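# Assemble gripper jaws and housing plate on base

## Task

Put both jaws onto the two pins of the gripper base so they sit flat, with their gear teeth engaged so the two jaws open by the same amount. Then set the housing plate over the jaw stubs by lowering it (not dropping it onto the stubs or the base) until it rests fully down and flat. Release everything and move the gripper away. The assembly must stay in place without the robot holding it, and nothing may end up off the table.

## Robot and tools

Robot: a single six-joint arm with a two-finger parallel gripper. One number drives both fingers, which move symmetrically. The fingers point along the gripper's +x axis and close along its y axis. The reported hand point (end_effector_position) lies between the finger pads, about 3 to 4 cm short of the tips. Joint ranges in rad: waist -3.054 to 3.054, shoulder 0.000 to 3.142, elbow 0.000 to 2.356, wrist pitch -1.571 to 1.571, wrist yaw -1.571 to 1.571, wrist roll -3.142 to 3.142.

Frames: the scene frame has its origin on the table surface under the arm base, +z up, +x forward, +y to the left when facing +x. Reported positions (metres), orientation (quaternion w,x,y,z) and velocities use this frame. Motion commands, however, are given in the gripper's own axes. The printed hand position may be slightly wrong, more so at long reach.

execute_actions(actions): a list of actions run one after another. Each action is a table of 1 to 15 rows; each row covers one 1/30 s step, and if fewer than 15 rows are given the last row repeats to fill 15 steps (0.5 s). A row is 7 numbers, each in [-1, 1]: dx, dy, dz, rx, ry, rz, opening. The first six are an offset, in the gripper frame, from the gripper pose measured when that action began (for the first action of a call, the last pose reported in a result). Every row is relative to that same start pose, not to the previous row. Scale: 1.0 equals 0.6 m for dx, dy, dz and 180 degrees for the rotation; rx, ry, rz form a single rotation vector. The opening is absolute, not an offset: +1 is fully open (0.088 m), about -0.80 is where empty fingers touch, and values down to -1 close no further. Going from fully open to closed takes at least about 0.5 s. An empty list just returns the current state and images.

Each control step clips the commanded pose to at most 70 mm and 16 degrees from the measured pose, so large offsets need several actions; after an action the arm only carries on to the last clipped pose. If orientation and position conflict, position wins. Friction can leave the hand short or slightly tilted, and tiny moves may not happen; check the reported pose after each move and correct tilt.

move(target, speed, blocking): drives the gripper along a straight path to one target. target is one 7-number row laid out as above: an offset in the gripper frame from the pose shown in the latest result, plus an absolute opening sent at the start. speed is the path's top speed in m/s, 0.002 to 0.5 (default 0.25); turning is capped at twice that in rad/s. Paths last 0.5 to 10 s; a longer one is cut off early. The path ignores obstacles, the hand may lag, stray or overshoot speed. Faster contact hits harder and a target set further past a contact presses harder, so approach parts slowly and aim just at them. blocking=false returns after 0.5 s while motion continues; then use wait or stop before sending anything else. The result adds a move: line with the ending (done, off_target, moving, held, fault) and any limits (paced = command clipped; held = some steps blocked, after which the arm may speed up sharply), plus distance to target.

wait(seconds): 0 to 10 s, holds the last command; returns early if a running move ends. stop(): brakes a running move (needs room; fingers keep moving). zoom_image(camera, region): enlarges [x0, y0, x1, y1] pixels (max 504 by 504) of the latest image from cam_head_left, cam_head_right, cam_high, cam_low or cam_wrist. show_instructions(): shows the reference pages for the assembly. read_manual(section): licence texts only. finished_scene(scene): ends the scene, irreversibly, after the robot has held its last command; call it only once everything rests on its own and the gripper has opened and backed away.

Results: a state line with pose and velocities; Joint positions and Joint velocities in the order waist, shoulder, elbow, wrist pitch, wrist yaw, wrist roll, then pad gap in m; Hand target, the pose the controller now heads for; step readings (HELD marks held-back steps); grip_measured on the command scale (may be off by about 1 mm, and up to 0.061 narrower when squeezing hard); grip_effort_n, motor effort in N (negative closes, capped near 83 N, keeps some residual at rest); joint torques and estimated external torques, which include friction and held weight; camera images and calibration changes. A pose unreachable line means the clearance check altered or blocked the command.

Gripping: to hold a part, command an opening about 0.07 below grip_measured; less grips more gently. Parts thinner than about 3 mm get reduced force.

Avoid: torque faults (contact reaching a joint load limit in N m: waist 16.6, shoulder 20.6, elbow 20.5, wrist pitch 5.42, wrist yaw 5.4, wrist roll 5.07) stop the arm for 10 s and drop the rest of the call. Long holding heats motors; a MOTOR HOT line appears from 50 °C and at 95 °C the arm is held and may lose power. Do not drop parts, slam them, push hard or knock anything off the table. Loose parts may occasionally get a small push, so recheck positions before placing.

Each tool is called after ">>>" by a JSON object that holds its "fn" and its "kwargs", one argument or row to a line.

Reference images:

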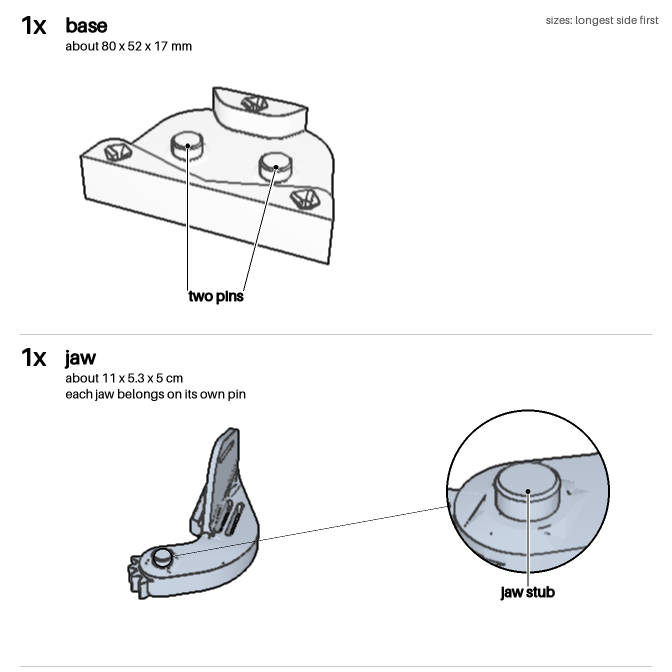

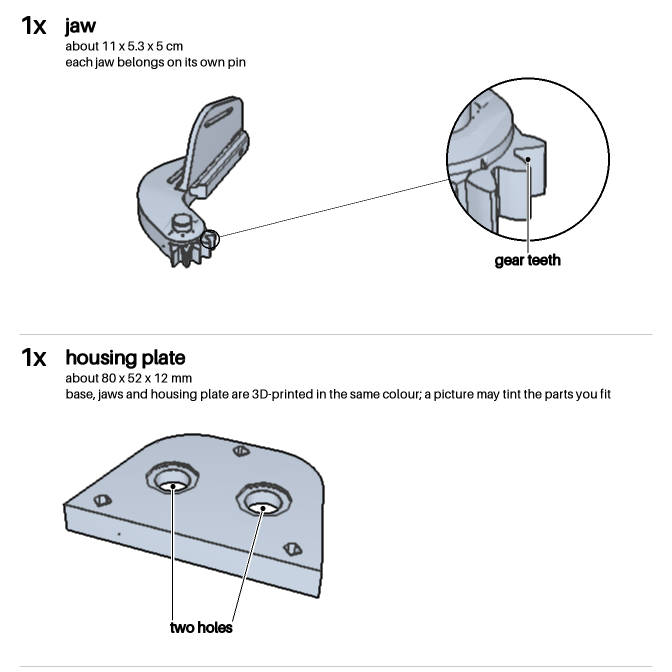

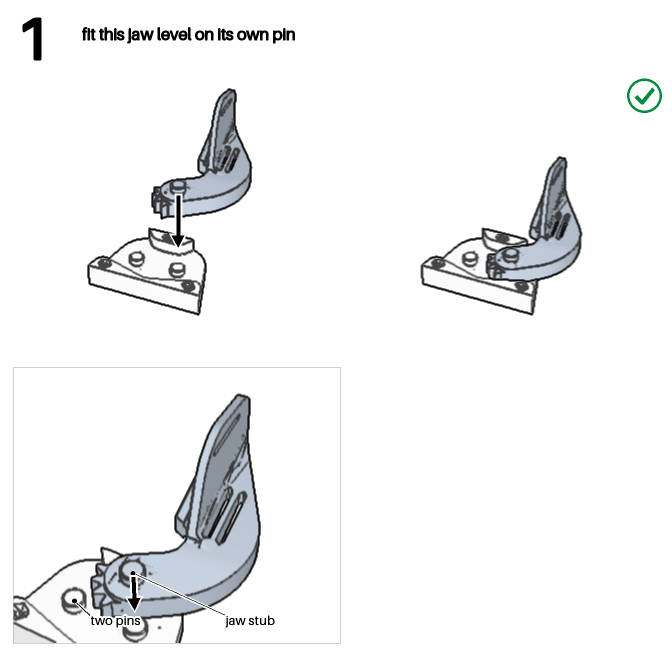

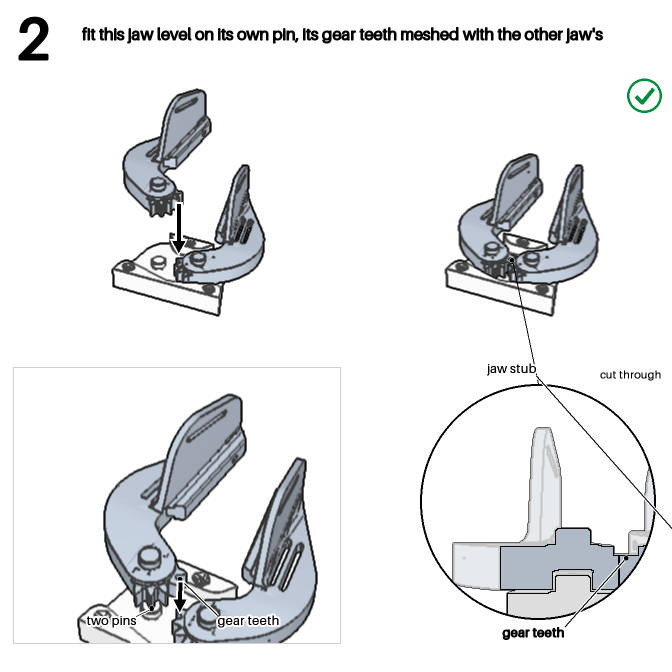

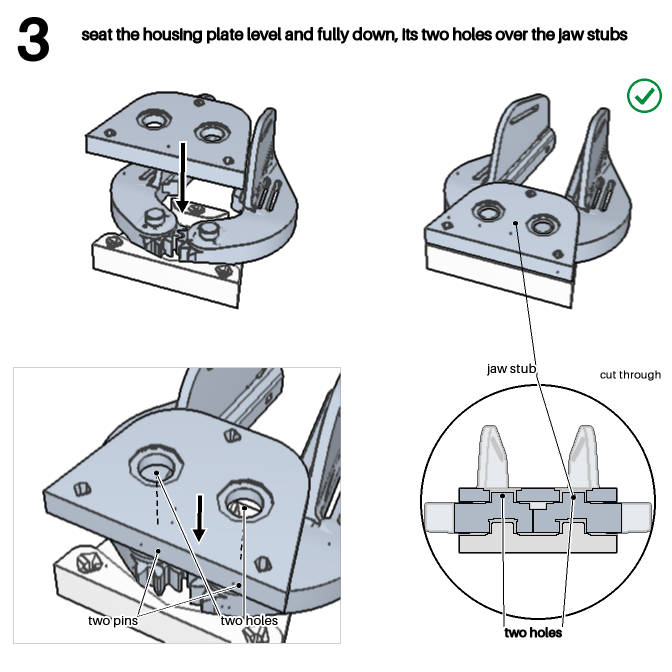

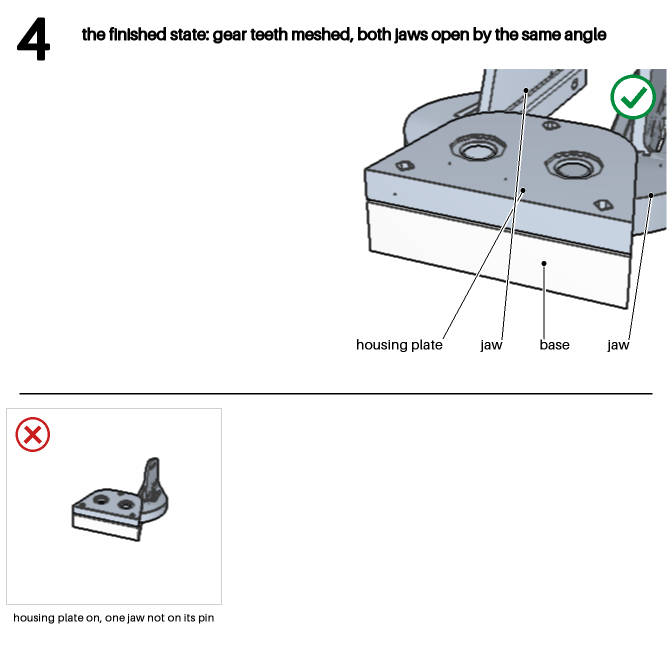

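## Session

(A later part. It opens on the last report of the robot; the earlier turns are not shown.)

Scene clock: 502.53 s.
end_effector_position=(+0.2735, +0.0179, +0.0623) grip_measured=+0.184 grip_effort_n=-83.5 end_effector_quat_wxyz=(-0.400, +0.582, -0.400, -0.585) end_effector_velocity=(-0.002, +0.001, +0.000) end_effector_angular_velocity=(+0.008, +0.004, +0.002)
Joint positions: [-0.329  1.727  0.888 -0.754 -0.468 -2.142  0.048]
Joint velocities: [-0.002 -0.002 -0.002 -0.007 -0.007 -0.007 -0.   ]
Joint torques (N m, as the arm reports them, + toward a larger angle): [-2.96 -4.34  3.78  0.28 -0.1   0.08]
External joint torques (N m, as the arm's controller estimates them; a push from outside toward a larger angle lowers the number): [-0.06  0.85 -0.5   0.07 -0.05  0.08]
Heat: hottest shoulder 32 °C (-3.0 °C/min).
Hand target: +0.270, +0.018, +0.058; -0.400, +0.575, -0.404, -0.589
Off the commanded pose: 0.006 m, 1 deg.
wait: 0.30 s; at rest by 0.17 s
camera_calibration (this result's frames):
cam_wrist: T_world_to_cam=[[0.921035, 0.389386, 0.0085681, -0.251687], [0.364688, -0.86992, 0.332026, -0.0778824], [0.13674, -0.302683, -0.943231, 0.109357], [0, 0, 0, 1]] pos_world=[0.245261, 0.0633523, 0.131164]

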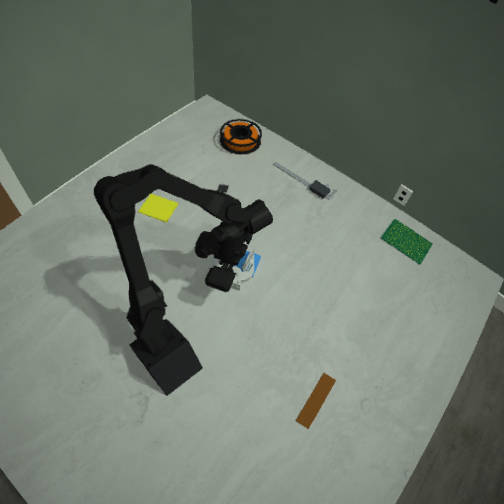

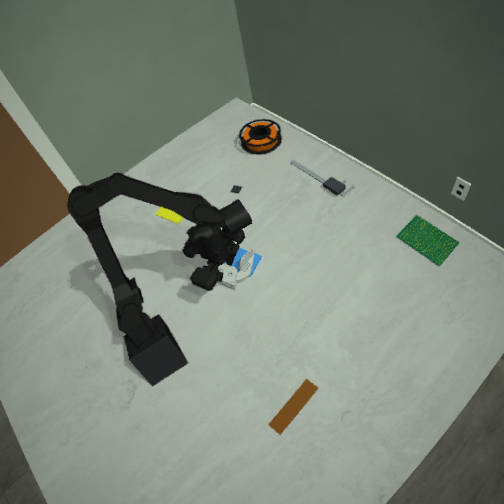

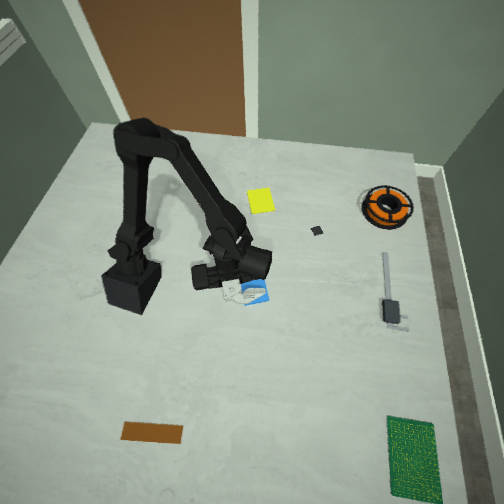

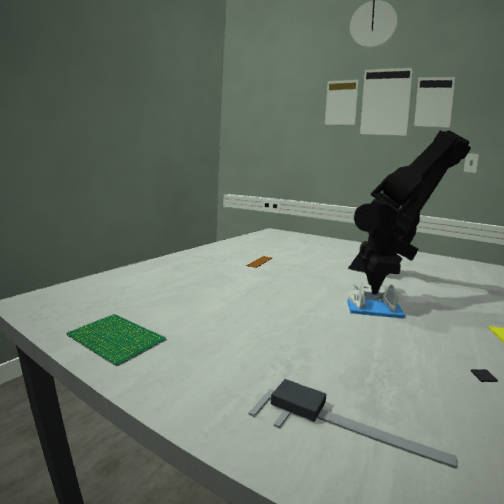

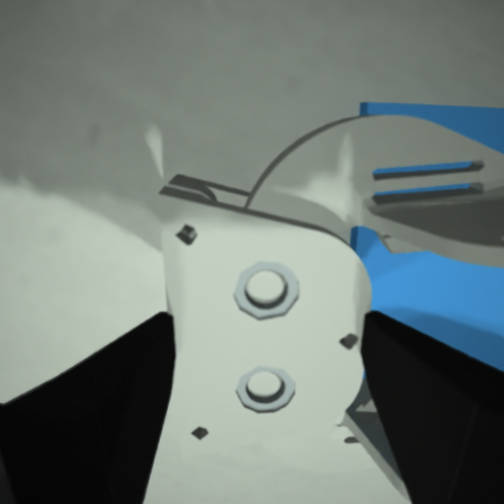

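>>> {"fn": "execute_actions", "kwargs": {
  "actions": [
    [[0.0078,0.0057,0.0018,0.0027,-0.0033,0.0043,0.12],[0.0082,0.0057,0.0019,0.0027,-0.0033,0.0043,0.12],[0.0086,0.0057,0.002,0.0027,-0.0033,0.0043,0.12],[0.009,0.0057,0.002,0.0027,-0.0033,0.0043,0.12],[0.0094,0.0057,0.002,0.0027,-0.0033,0.0043,0.12],[0.0098,0.0057,0.002,0.0027,-0.0033,0.0043,0.12],[0.0102,0.0057,0.002,0.0027,-0.0033,0.0043,0.12],[0.0106,0.0057,0.002,0.0027,-0.0033,0.0043,0.12],[0.011,0.0057,0.002,0.0027,-0.0033,0.0043,0.12],[0.0114,0.0057,0.002,0.0027,-0.0033,0.0043,0.12],[0.0118,0.0057,0.002,0.0027,-0.0033,0.0043,0.12],[0.012,0.0057,0.002,0.0027,-0.0033,0.0043,0.12]]
  ]
}}

>>> {"fn": "zoom_image", "kwargs": {
  "camera": "cam_wrist",
  "region": [140, 160, 392, 412]
}}

>>> {"fn": "zoom_image", "kwargs": {
  "camera": "cam_low",
  "region": [335, 255, 419, 325]
}}

Scene clock: 507.93 s.
end_effector_position=(+0.2737, +0.0176, +0.0606) grip_measured=+0.184 grip_effort_n=-83.5 end_effector_quat_wxyz=(-0.401, +0.582, -0.401, -0.583) end_effector_velocity=(-0.003, +0.003, -0.001) end_effector_angular_velocity=(+0.024, +0.005, -0.015)
Joint positions: [-0.327  1.729  0.884 -0.744 -0.468 -2.136  0.048]
Joint velocities: [-0.002 -0.002 -0.007 -0.007 -0.022  0.007 -0.   ]
Joint torques (N m, as the arm reports them, + toward a larger angle): [-2.7  -4.    3.64  0.4  -0.11  0.08]
External joint torques (N m, as the arm's controller estimates them; a push from outside toward a larger angle lowers the number): [ 0.21  1.13 -0.5   0.22 -0.06  0.08]
Heat: hottest shoulder 32 °C (-3.0 °C/min).
Hand target: +0.270, +0.018, +0.055; -0.400, +0.574, -0.404, -0.589
Off the commanded pose: 0.007 m, 1 deg.
Step readings (end_effector_position):
0: (+0.2735, +0.0179, +0.0623)
1: (+0.2734, +0.0179, +0.0622)
2: (+0.2735, +0.0179, +0.0622)
4: (+0.2736, +0.0179, +0.0619)
8: (+0.2736, +0.0178, +0.0615)
15: end_effector_position above
camera_calibration (this result's frames):
cam_wrist: T_world_to_cam=[[0.922044, 0.386953, 0.0100778, -0.251984], [0.361783, -0.870743, 0.333047, -0.07689], [0.137649, -0.303438, -0.942856, 0.107403], [0, 0, 0, 1]] pos_world=[0.245374, 0.063145, 0.129413]

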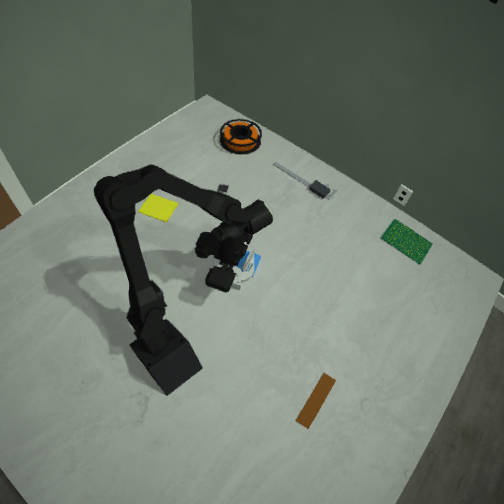

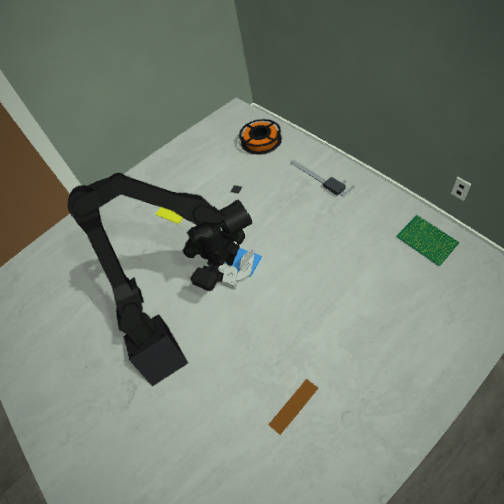

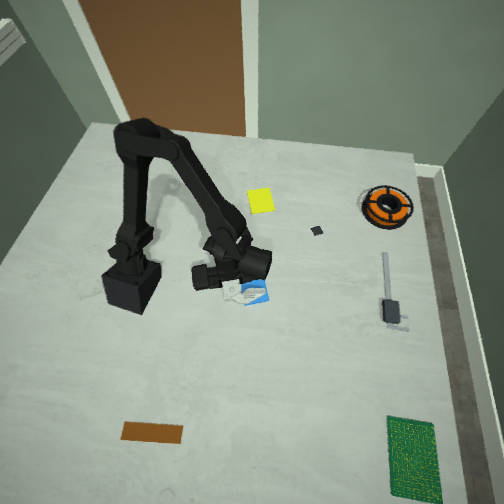

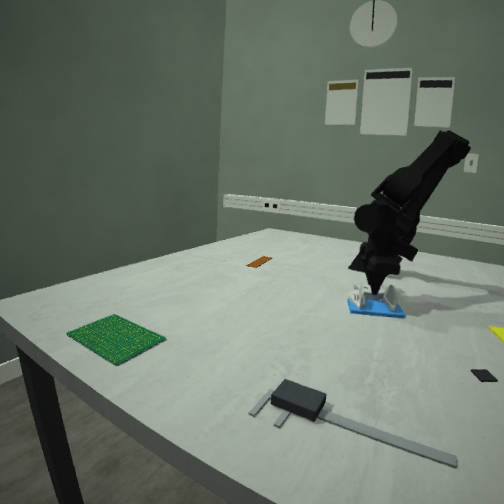

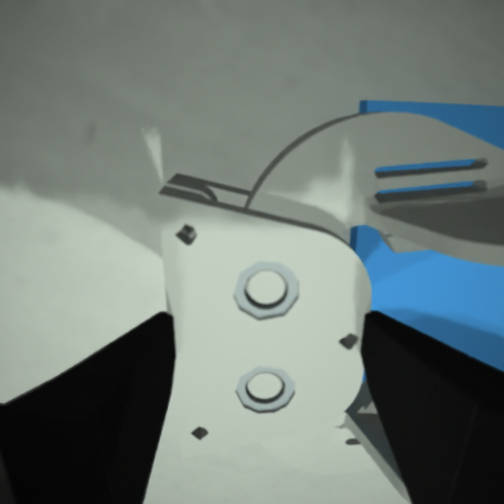

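Region (140, 160, 392, 412) of cam_wrist's 504x504 image, scaled by 2.000, with more detail than that image has.

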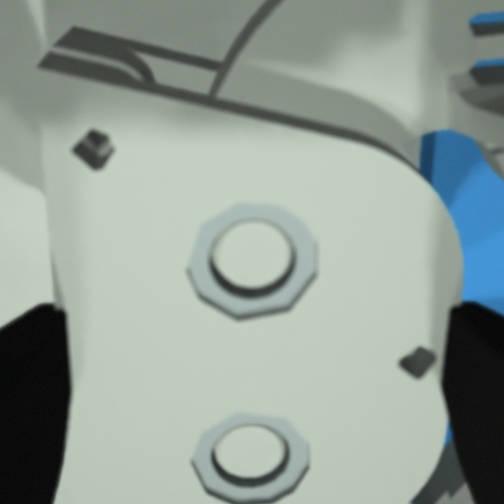

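Region (335, 255, 419, 325) of cam_low's 504x504 image, scaled by 6.000, with more detail than that image has.

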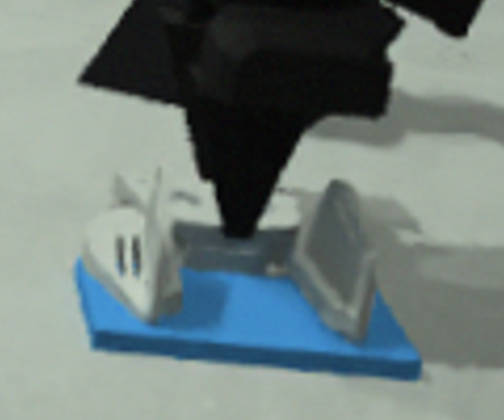

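>>> {"fn": "execute_actions", "kwargs": {
  "actions": []
}}

>>> {"fn": "zoom_image", "kwargs": {
  "camera": "cam_wrist",
  "region": [150, 160, 234, 244]
}}

>>> {"fn": "zoom_image", "kwargs": {
  "camera": "cam_head_right",
  "region": [200, 235, 270, 300]
}}

Scene clock: 509.63 s.
end_effector_position=(+0.2737, +0.0177, +0.0606) grip_measured=+0.184 grip_effort_n=-83.5 end_effector_quat_wxyz=(-0.401, +0.582, -0.400, -0.583) end_effector_velocity=(-0.002, +0.001, +0.000) end_effector_angular_velocity=(+0.008, +0.004, +0.016)
Joint positions: [-0.326  1.729  0.884 -0.744 -0.468 -2.136  0.048]
Joint velocities: [-0.002 -0.002 -0.002 -0.007 -0.007 -0.022 -0.   ]
Joint torques (N m, as the arm reports them, + toward a larger angle): [-2.7  -4.01  3.66  0.41 -0.11  0.09]
External joint torques (N m, as the arm's controller estimates them; a push from outside toward a larger angle lowers the number): [ 0.24  1.14 -0.57  0.2  -0.06  0.09]
Heat: hottest shoulder 32 °C (-3.0 °C/min).
Hand target: +0.270, +0.018, +0.055; -0.400, +0.574, -0.405, -0.589
Off the commanded pose: 0.007 m, 1 deg.
camera_calibration (this result's frames):
cam_wrist: T_world_to_cam=[[0.921992, 0.387074, 0.0102132, -0.252073], [0.361842, -0.870682, 0.333141, -0.076854], [0.137843, -0.303458, -0.942822, 0.107319], [0, 0, 0, 1]] pos_world=[0.245425, 0.0632223, 0.129361]

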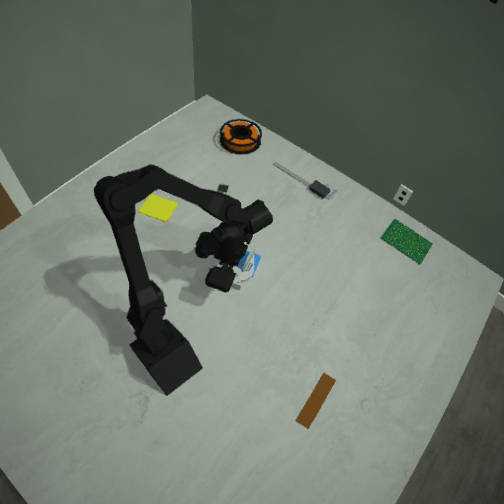

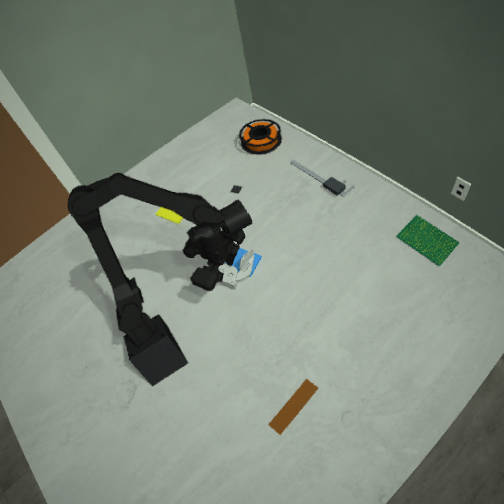

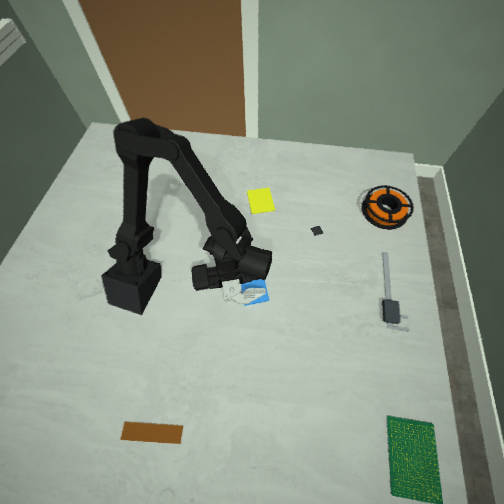

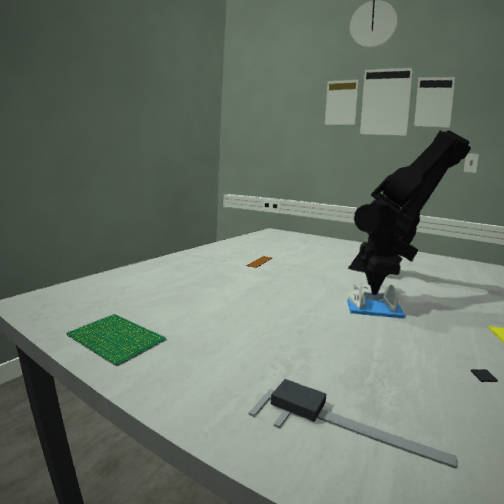

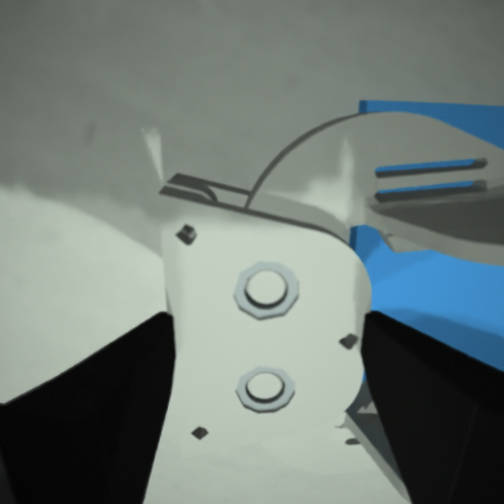

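Region (150, 160, 234, 244) of cam_wrist's 504x504 image, scaled by 6.000, with more detail than that image has.

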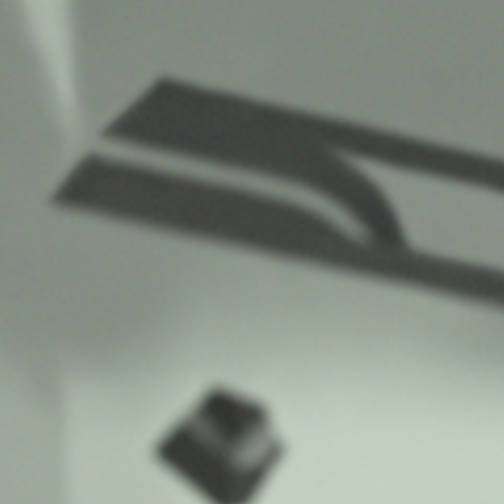

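Region (200, 235, 270, 300) of cam_head_right's 504x504 image, scaled by 7.200, with more detail than that image has; it fills the top 468 rows of this view, and the rest is white.

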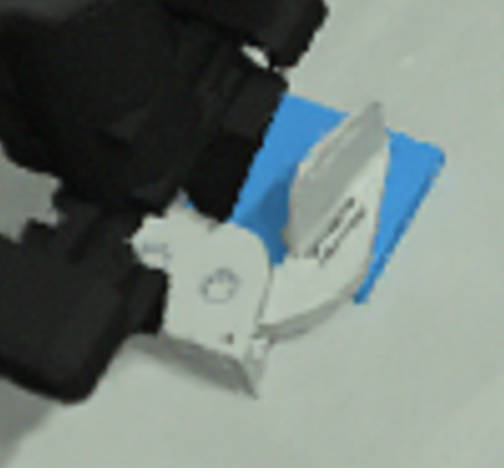

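>>> {"fn": "execute_actions", "kwargs": {
  "actions": [
    [[0.0092,0.0058,0.0026,0.0019,-0.0037,0.0048,0.12],[0.0094,0.0057,0.0028,0.0019,-0.0037,0.0048,0.12],[0.0097,0.0056,0.0031,0.0019,-0.0037,0.0048,0.12],[0.01,0.0056,0.0034,0.0019,-0.0037,0.0048,0.12],[0.0103,0.0056,0.0037,0.0019,-0.0037,0.0048,0.12],[0.0106,0.0056,0.004,0.0019,-0.0037,0.0048,0.12],[0.0109,0.0056,0.0042,0.0019,-0.0037,0.0048,0.12],[0.0112,0.0056,0.0044,0.0019,-0.0037,0.0048,0.12],[0.0115,0.0056,0.0044,0.0019,-0.0037,0.0048,0.12],[0.0118,0.0056,0.0044,0.0019,-0.0037,0.0048,0.12],[0.0121,0.0056,0.0044,0.0019,-0.0037,0.0048,0.12],[0.0124,0.0056,0.0044,0.0019,-0.0037,0.0048,0.12]]
  ]
}}

>>> {"fn": "zoom_image", "kwargs": {
  "camera": "cam_wrist",
  "region": [140, 160, 392, 412]
}}

Scene clock: 515.33 s.
end_effector_position=(+0.2735, +0.0176, +0.0598) grip_measured=+0.184 grip_effort_n=-83.5 end_effector_quat_wxyz=(-0.402, +0.581, -0.402, -0.582) end_effector_velocity=(-0.001, +0.001, -0.001) end_effector_angular_velocity=(+0.007, -0.002, +0.011)
Joint positions: [-0.325  1.729  0.88  -0.738 -0.468 -2.129  0.048]
Joint velocities: [ 0.002 -0.002 -0.007  0.007 -0.007 -0.007  0.   ]
Joint torques (N m, as the arm reports them, + toward a larger angle): [-2.2  -3.96  3.47  0.68 -0.12  0.08]
External joint torques (N m, as the arm's controller estimates them; a push from outside toward a larger angle lowers the number): [ 0.71  1.14 -0.72  0.46 -0.08  0.08]
Heat: hottest shoulder 31 °C (-5.0 °C/min).
Hand target: +0.269, +0.019, +0.053; -0.400, +0.574, -0.404, -0.589
Off the commanded pose: 0.008 m, 1 deg.
Step readings (end_effector_position):
0: (+0.2738, +0.0176, +0.0606)
1: (+0.2738, +0.0176, +0.0606)
2: (+0.2738, +0.0176, +0.0606)
4: (+0.2737, +0.0177, +0.0605)
8: (+0.2738, +0.0177, +0.0602)
15: end_effector_position above
camera_calibration (this result's frames):
cam_wrist: T_world_to_cam=[[0.923898, 0.382475, 0.0111782, -0.252388], [0.357113, -0.872389, 0.33378, -0.0752586], [0.137414, -0.304386, -0.942585, 0.106723], [0, 0, 0, 1]] pos_world=[0.245391, 0.0633622, 0.128536]

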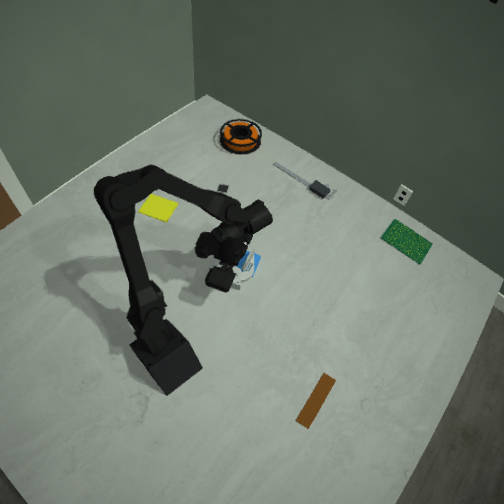

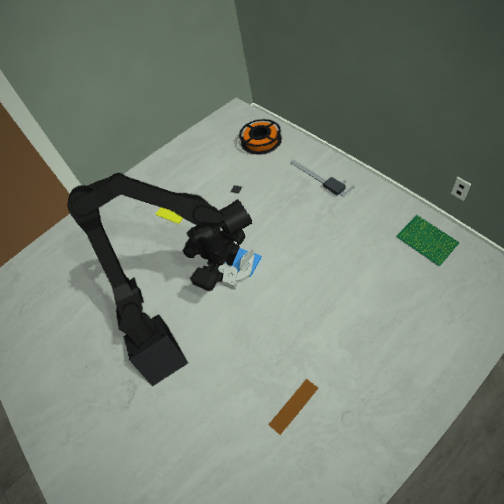

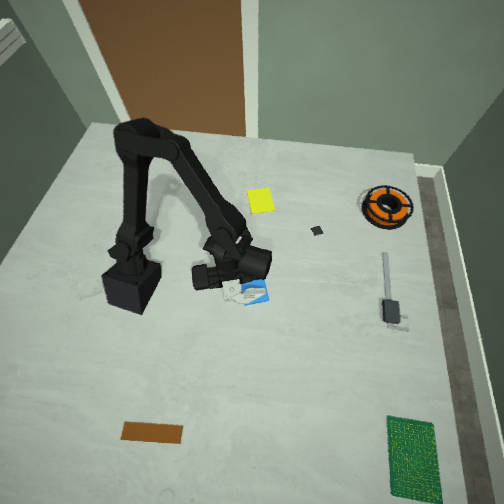

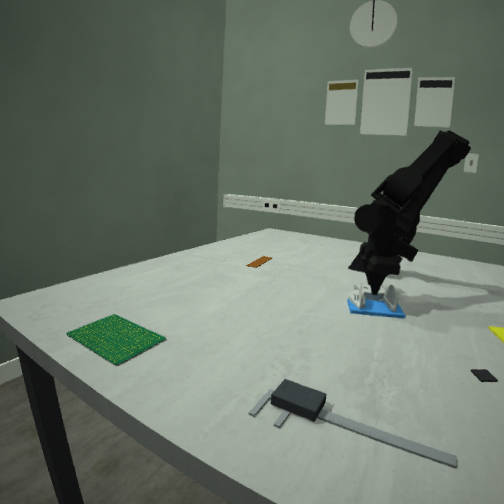

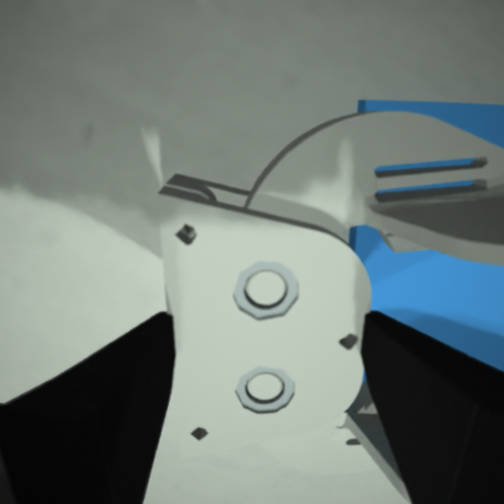

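Region (140, 160, 392, 412) of cam_wrist's 504x504 image, scaled by 2.000, with more detail than that image has.

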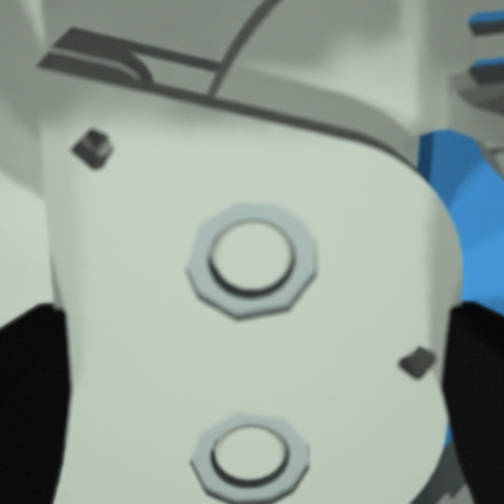

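>>> {"fn": "execute_actions", "kwargs": {
  "actions": [
    [[0.004,0.002,0.001,0,0,0,0.15],[0.002,0.001,0,0,0,0,0.17],[0,0,0,0,0,0,0.19],[0,0,0,0,0,0,0.21],[0,0,0,0,0,0,0.225],[0,0,0,0,0,0,0.24],[0,0,0,0,0,0,0.255],[0,0,0,0,0,0,0.27],[0,0,0,0,0,0,0.29],[0,0,0,0,0,0,0.32],[0,0,0,0,0,0,0.36],[0,0,0,0,0,0,0.41],[0,0,0,0,0,0,0.46],[0,0,0,0,0,0,0.5],[0,0,0,0,0,0,0.53]]
  ]
}}

>>> {"fn": "zoom_image", "kwargs": {
  "camera": "cam_wrist",
  "region": [140, 160, 392, 412]
}}

Scene clock: 519.47 s.
end_effector_position=(+0.2736, +0.0174, +0.0599) grip_measured=+0.435 grip_effort_n=14.2 end_effector_quat_wxyz=(-0.403, +0.581, -0.402, -0.582) end_effector_velocity=(-0.003, +0.005, +0.001) end_effector_angular_velocity=(+0.025, +0.012, +0.002)
Joint positions: [-0.326  1.729  0.88  -0.738 -0.468 -2.128  0.06 ]
Joint velocities: [ 0.002 -0.002  0.002 -0.022 -0.022 -0.007  0.053]
Joint torques (N m, as the arm reports them, + toward a larger angle): [-3.21 -5.67  4.7   0.16 -0.05 -0.03]
External joint torques (N m, as the arm's controller estimates them; a push from outside toward a larger angle lowers the number): [-0.32 -0.5   0.5  -0.04  0.   -0.03]
Heat: hottest shoulder 31 °C (-4.1 °C/min).
Hand target: +0.274, +0.018, +0.060; -0.402, +0.582, -0.402, -0.582
Off the commanded pose: 0.000 m, 0 deg.
Step readings (end_effector_position):
0: (+0.2736, +0.0176, +0.0598)
1: (+0.2737, +0.0176, +0.0598)
2: (+0.2737, +0.0175, +0.0598)
4: (+0.2736, +0.0174, +0.0599)
8: (+0.2736, +0.0174, +0.0599)
15: end_effector_position above
camera_calibration (this result's frames):
cam_wrist: T_world_to_cam=[[0.924231, 0.381653, 0.0117537, -0.252507], [0.356111, -0.872666, 0.334125, -0.0752398], [0.137777, -0.304623, -0.942455, 0.106632], [0, 0, 0, 1]] pos_world=[0.245477, 0.0631937, 0.128603]

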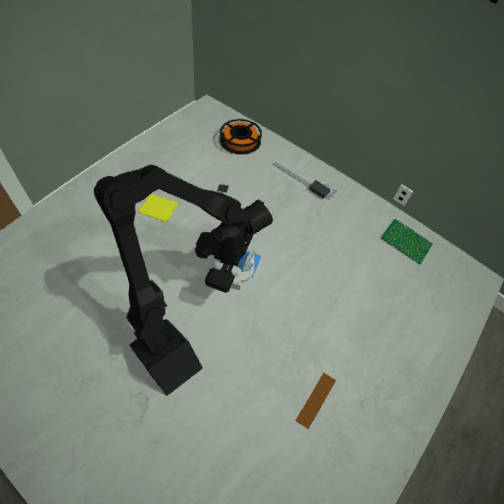

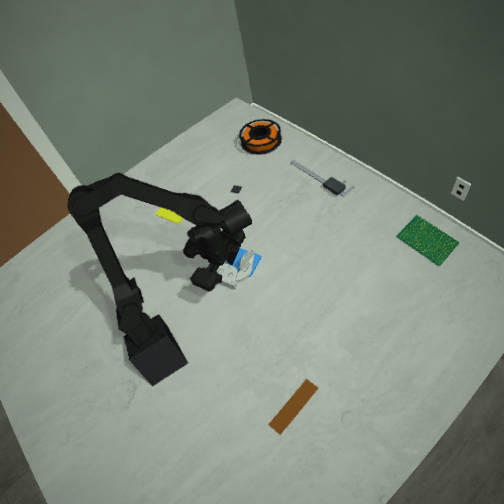

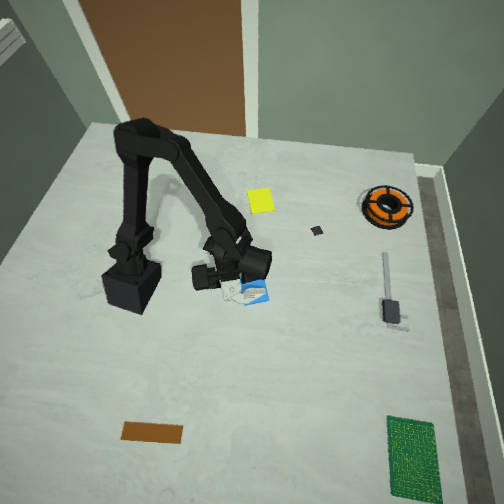

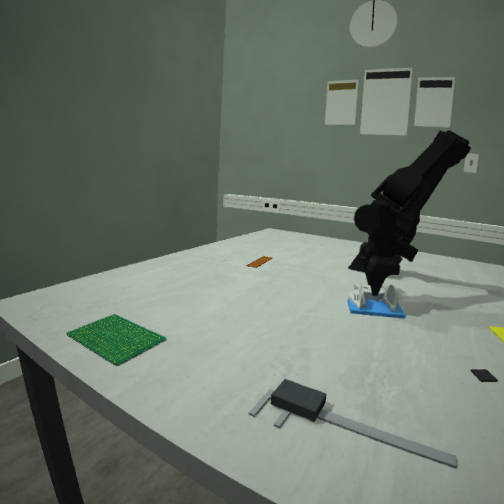

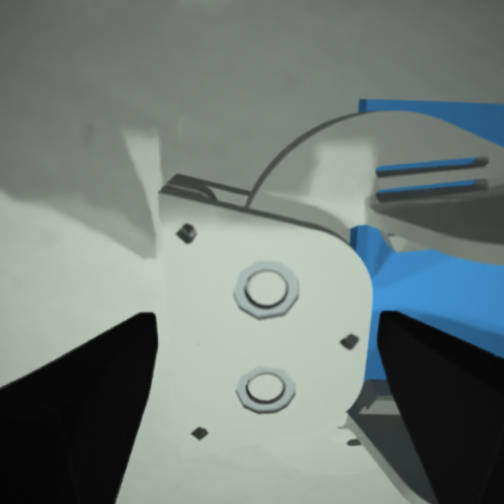

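Region (140, 160, 392, 412) of cam_wrist's 504x504 image, scaled by 2.000, with more detail than that image has.

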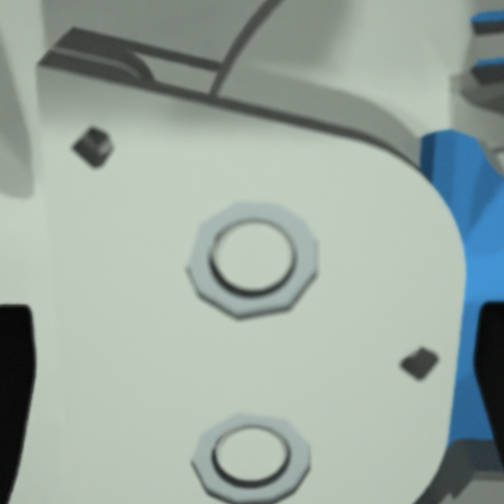

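>>> {"fn": "execute_actions", "kwargs": {
  "actions": [
    [[-0.003,-0.002,-0.0006,-0.001,0.001,-0.0015,0.53],[-0.006,-0.004,-0.0012,-0.002,0.002,-0.003,0.53],[-0.009,-0.006,-0.0017,-0.0027,0.0033,-0.0043,0.53],[-0.012,-0.0065,-0.0017,-0.0027,0.0033,-0.0043,0.53],[-0.016,-0.007,-0.0017,-0.0027,0.0033,-0.0043,0.53],[-0.021,-0.007,-0.0017,-0.0027,0.0033,-0.0043,0.53],[-0.027,-0.007,-0.0017,-0.0027,0.0033,-0.0043,0.53],[-0.034,-0.007,-0.0017,-0.0027,0.0033,-0.0043,0.53],[-0.042,-0.007,-0.0017,-0.0027,0.0033,-0.0043,0.53],[-0.051,-0.007,-0.0017,-0.0027,0.0033,-0.0043,0.53],[-0.061,-0.006,-0.0017,-0.0027,0.0033,-0.0043,0.53],[-0.071,-0.005,-0.0017,-0.0027,0.0033,-0.0043,0.53],[-0.081,-0.003,-0.0017,-0.0027,0.0033,-0.0043,0.53],[-0.091,0,-0.0017,-0.0027,0.0033,-0.0043,0.53],[-0.101,0.004,-0.0017,-0.0027,0.0033,-0.0043,0.53]],
    [[-0.045,0.008,0,0,0,0,0.53],[-0.055,0.013,0,0,0,0,0.53],[-0.065,0.018,0,0,0,0,0.53],[-0.075,0.023,0,0,0,0,0.53],[-0.085,0.028,0,0,0,0,0.53],[-0.094,0.033,0,0,0,0,0.53],[-0.102,0.038,0,0,0,0,0.53],[-0.109,0.042,0,0,0,0,0.53],[-0.115,0.046,0,0,0,0,0.53],[-0.12,0.049,0,0,0,0,0.53],[-0.124,0.051,0,0,0,0,0.53],[-0.127,0.052,0,0,0,0,0.53],[-0.129,0.053,0,0,0,0,0.53],[-0.13,0.053,0,0,0,0,0.53],[-0.13,0.053,0,0,0,0,0.53]]
  ]
}}

>>> {"fn": "zoom_image", "kwargs": {
  "camera": "cam_low",
  "region": [335, 255, 419, 325]
}}

>>> {"fn": "zoom_image", "kwargs": {
  "camera": "cam_head_right",
  "region": [200, 235, 270, 300]
}}

Scene clock: 525.63 s.
end_effector_position=(+0.2428, +0.0067, +0.1700) grip_measured=+0.527 grip_effort_n=13.7 end_effector_quat_wxyz=(-0.407, +0.576, -0.403, -0.583) end_effector_velocity=(-0.014, -0.006, +0.043) end_effector_angular_velocity=(+0.011, -0.005, +0.016)
Joint positions: [-0.59   1.555  1.084 -1.258 -0.451 -2.417  0.065]
Joint velocities: [-0.125 -0.032  0.105 -0.198  0.007 -0.154 -0.   ]
Joint torques (N m, as the arm reports them, + toward a larger angle): [-2.84 -5.24  6.3   0.01  0.01 -0.12]
External joint torques (N m, as the arm's controller estimates them; a push from outside toward a larger angle lowers the number): [-0.58 -1.61  1.49 -0.17  0.06 -0.12]
External joint torques at the end of the 1st action: [-0.77 -2.03  1.42 -0.19  0.09 -0.13]
Heat: hottest shoulder 32 °C (-3.0 °C/min).
Hand target: +0.243, +0.007, +0.177; -0.403, +0.582, -0.401, -0.581
Off the commanded pose: 0.007 m, 1 deg.
Step readings (end_effector_position; steps 1 to 15: 1st action; 16 to 30: 2nd action):
0: (+0.2736, +0.0174, +0.0599)
1: (+0.2736, +0.0174, +0.0599)
2: (+0.2736, +0.0174, +0.0599)
4: (+0.2731, +0.0175, +0.0601)
8: (+0.2721, +0.0178, +0.0658)
15: (+0.2723, +0.0175, +0.0989)
16: (+0.2710, +0.0171, +0.1047)
17: (+0.2691, +0.0168, +0.1107)
19: (+0.2644, +0.0155, +0.1222)
23: (+0.2539, +0.0114, +0.1448)
30: end_effector_position above
camera_calibration (this result's frames):
cam_wrist: T_world_to_cam=[[0.927824, 0.372904, 0.0092674, -0.221555], [0.350001, -0.878893, 0.324107, -0.107186], [0.129006, -0.297471, -0.945975, 0.214062], [0, 0, 0, 1]] pos_world=[0.215464, 0.0520913, 0.23929]

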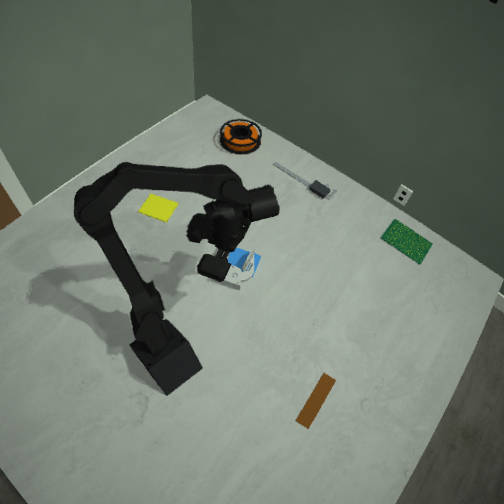

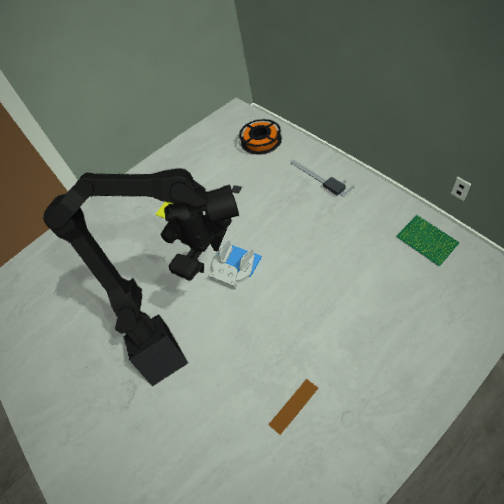

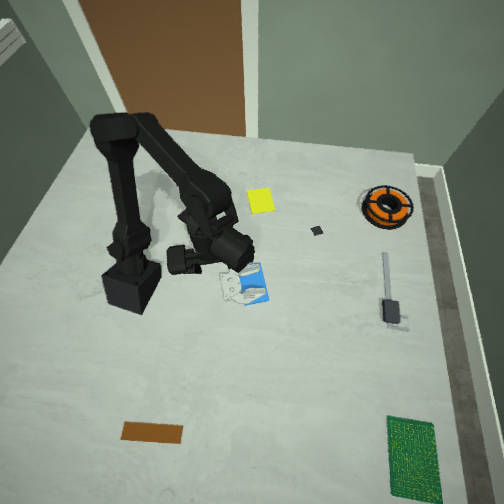

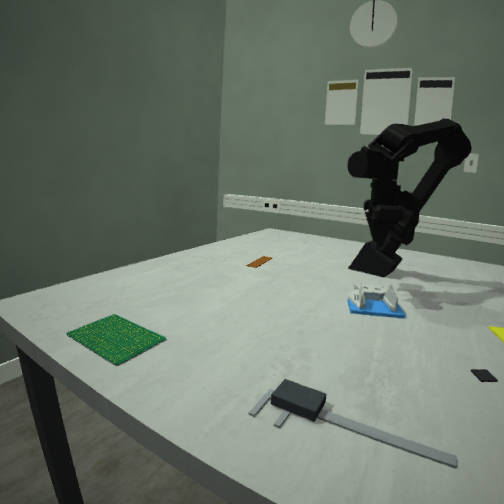

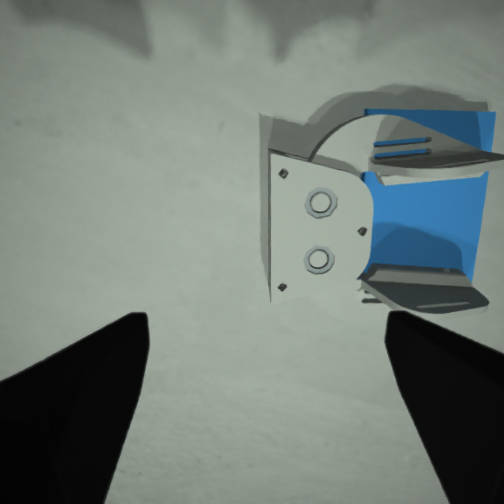

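Region (335, 255, 419, 325) of cam_low's 504x504 image, scaled by 6.000, with more detail than that image has.

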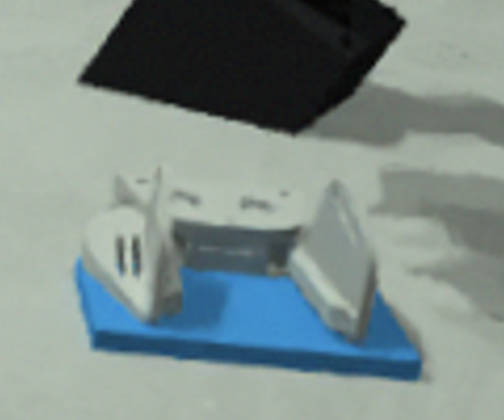

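Region (200, 235, 270, 300) of cam_head_right's 504x504 image, scaled by 7.200, with more detail than that image has; it fills the top 468 rows of this view, and the rest is white.

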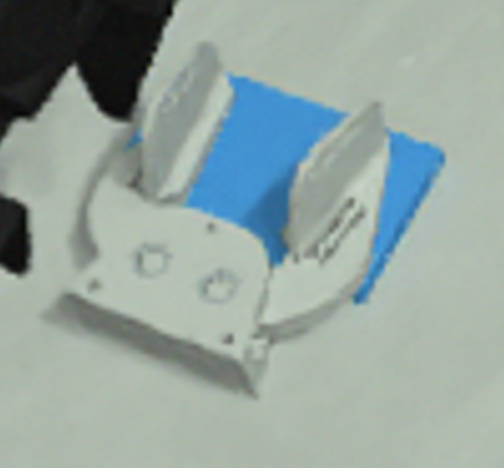

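>>> {"fn": "zoom_image", "kwargs": {
  "camera": "cam_wrist",
  "region": [250, 90, 504, 330]
}}

>>> {"fn": "zoom_image", "kwargs": {
  "camera": "cam_low",
  "region": [352, 278, 394, 308]
}}

Region (250, 90, 504, 330) of cam_wrist's 504x504 image, scaled by 1.984, with more detail than that image has.

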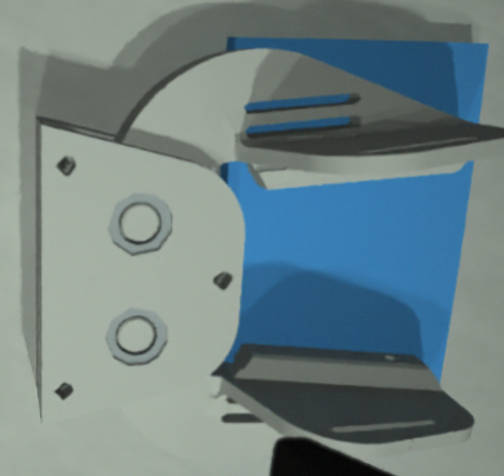

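Region (352, 278, 394, 308) of cam_low's 504x504 image, scaled by 12.000, with more detail than that image has; it fills the top 360 rows of this view, and the rest is white.

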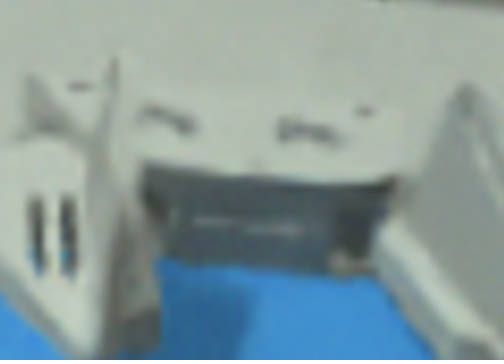

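>>> {"fn": "finished_scene", "kwargs": {
  "scene": 1
}}

The scene is finished: the task was done.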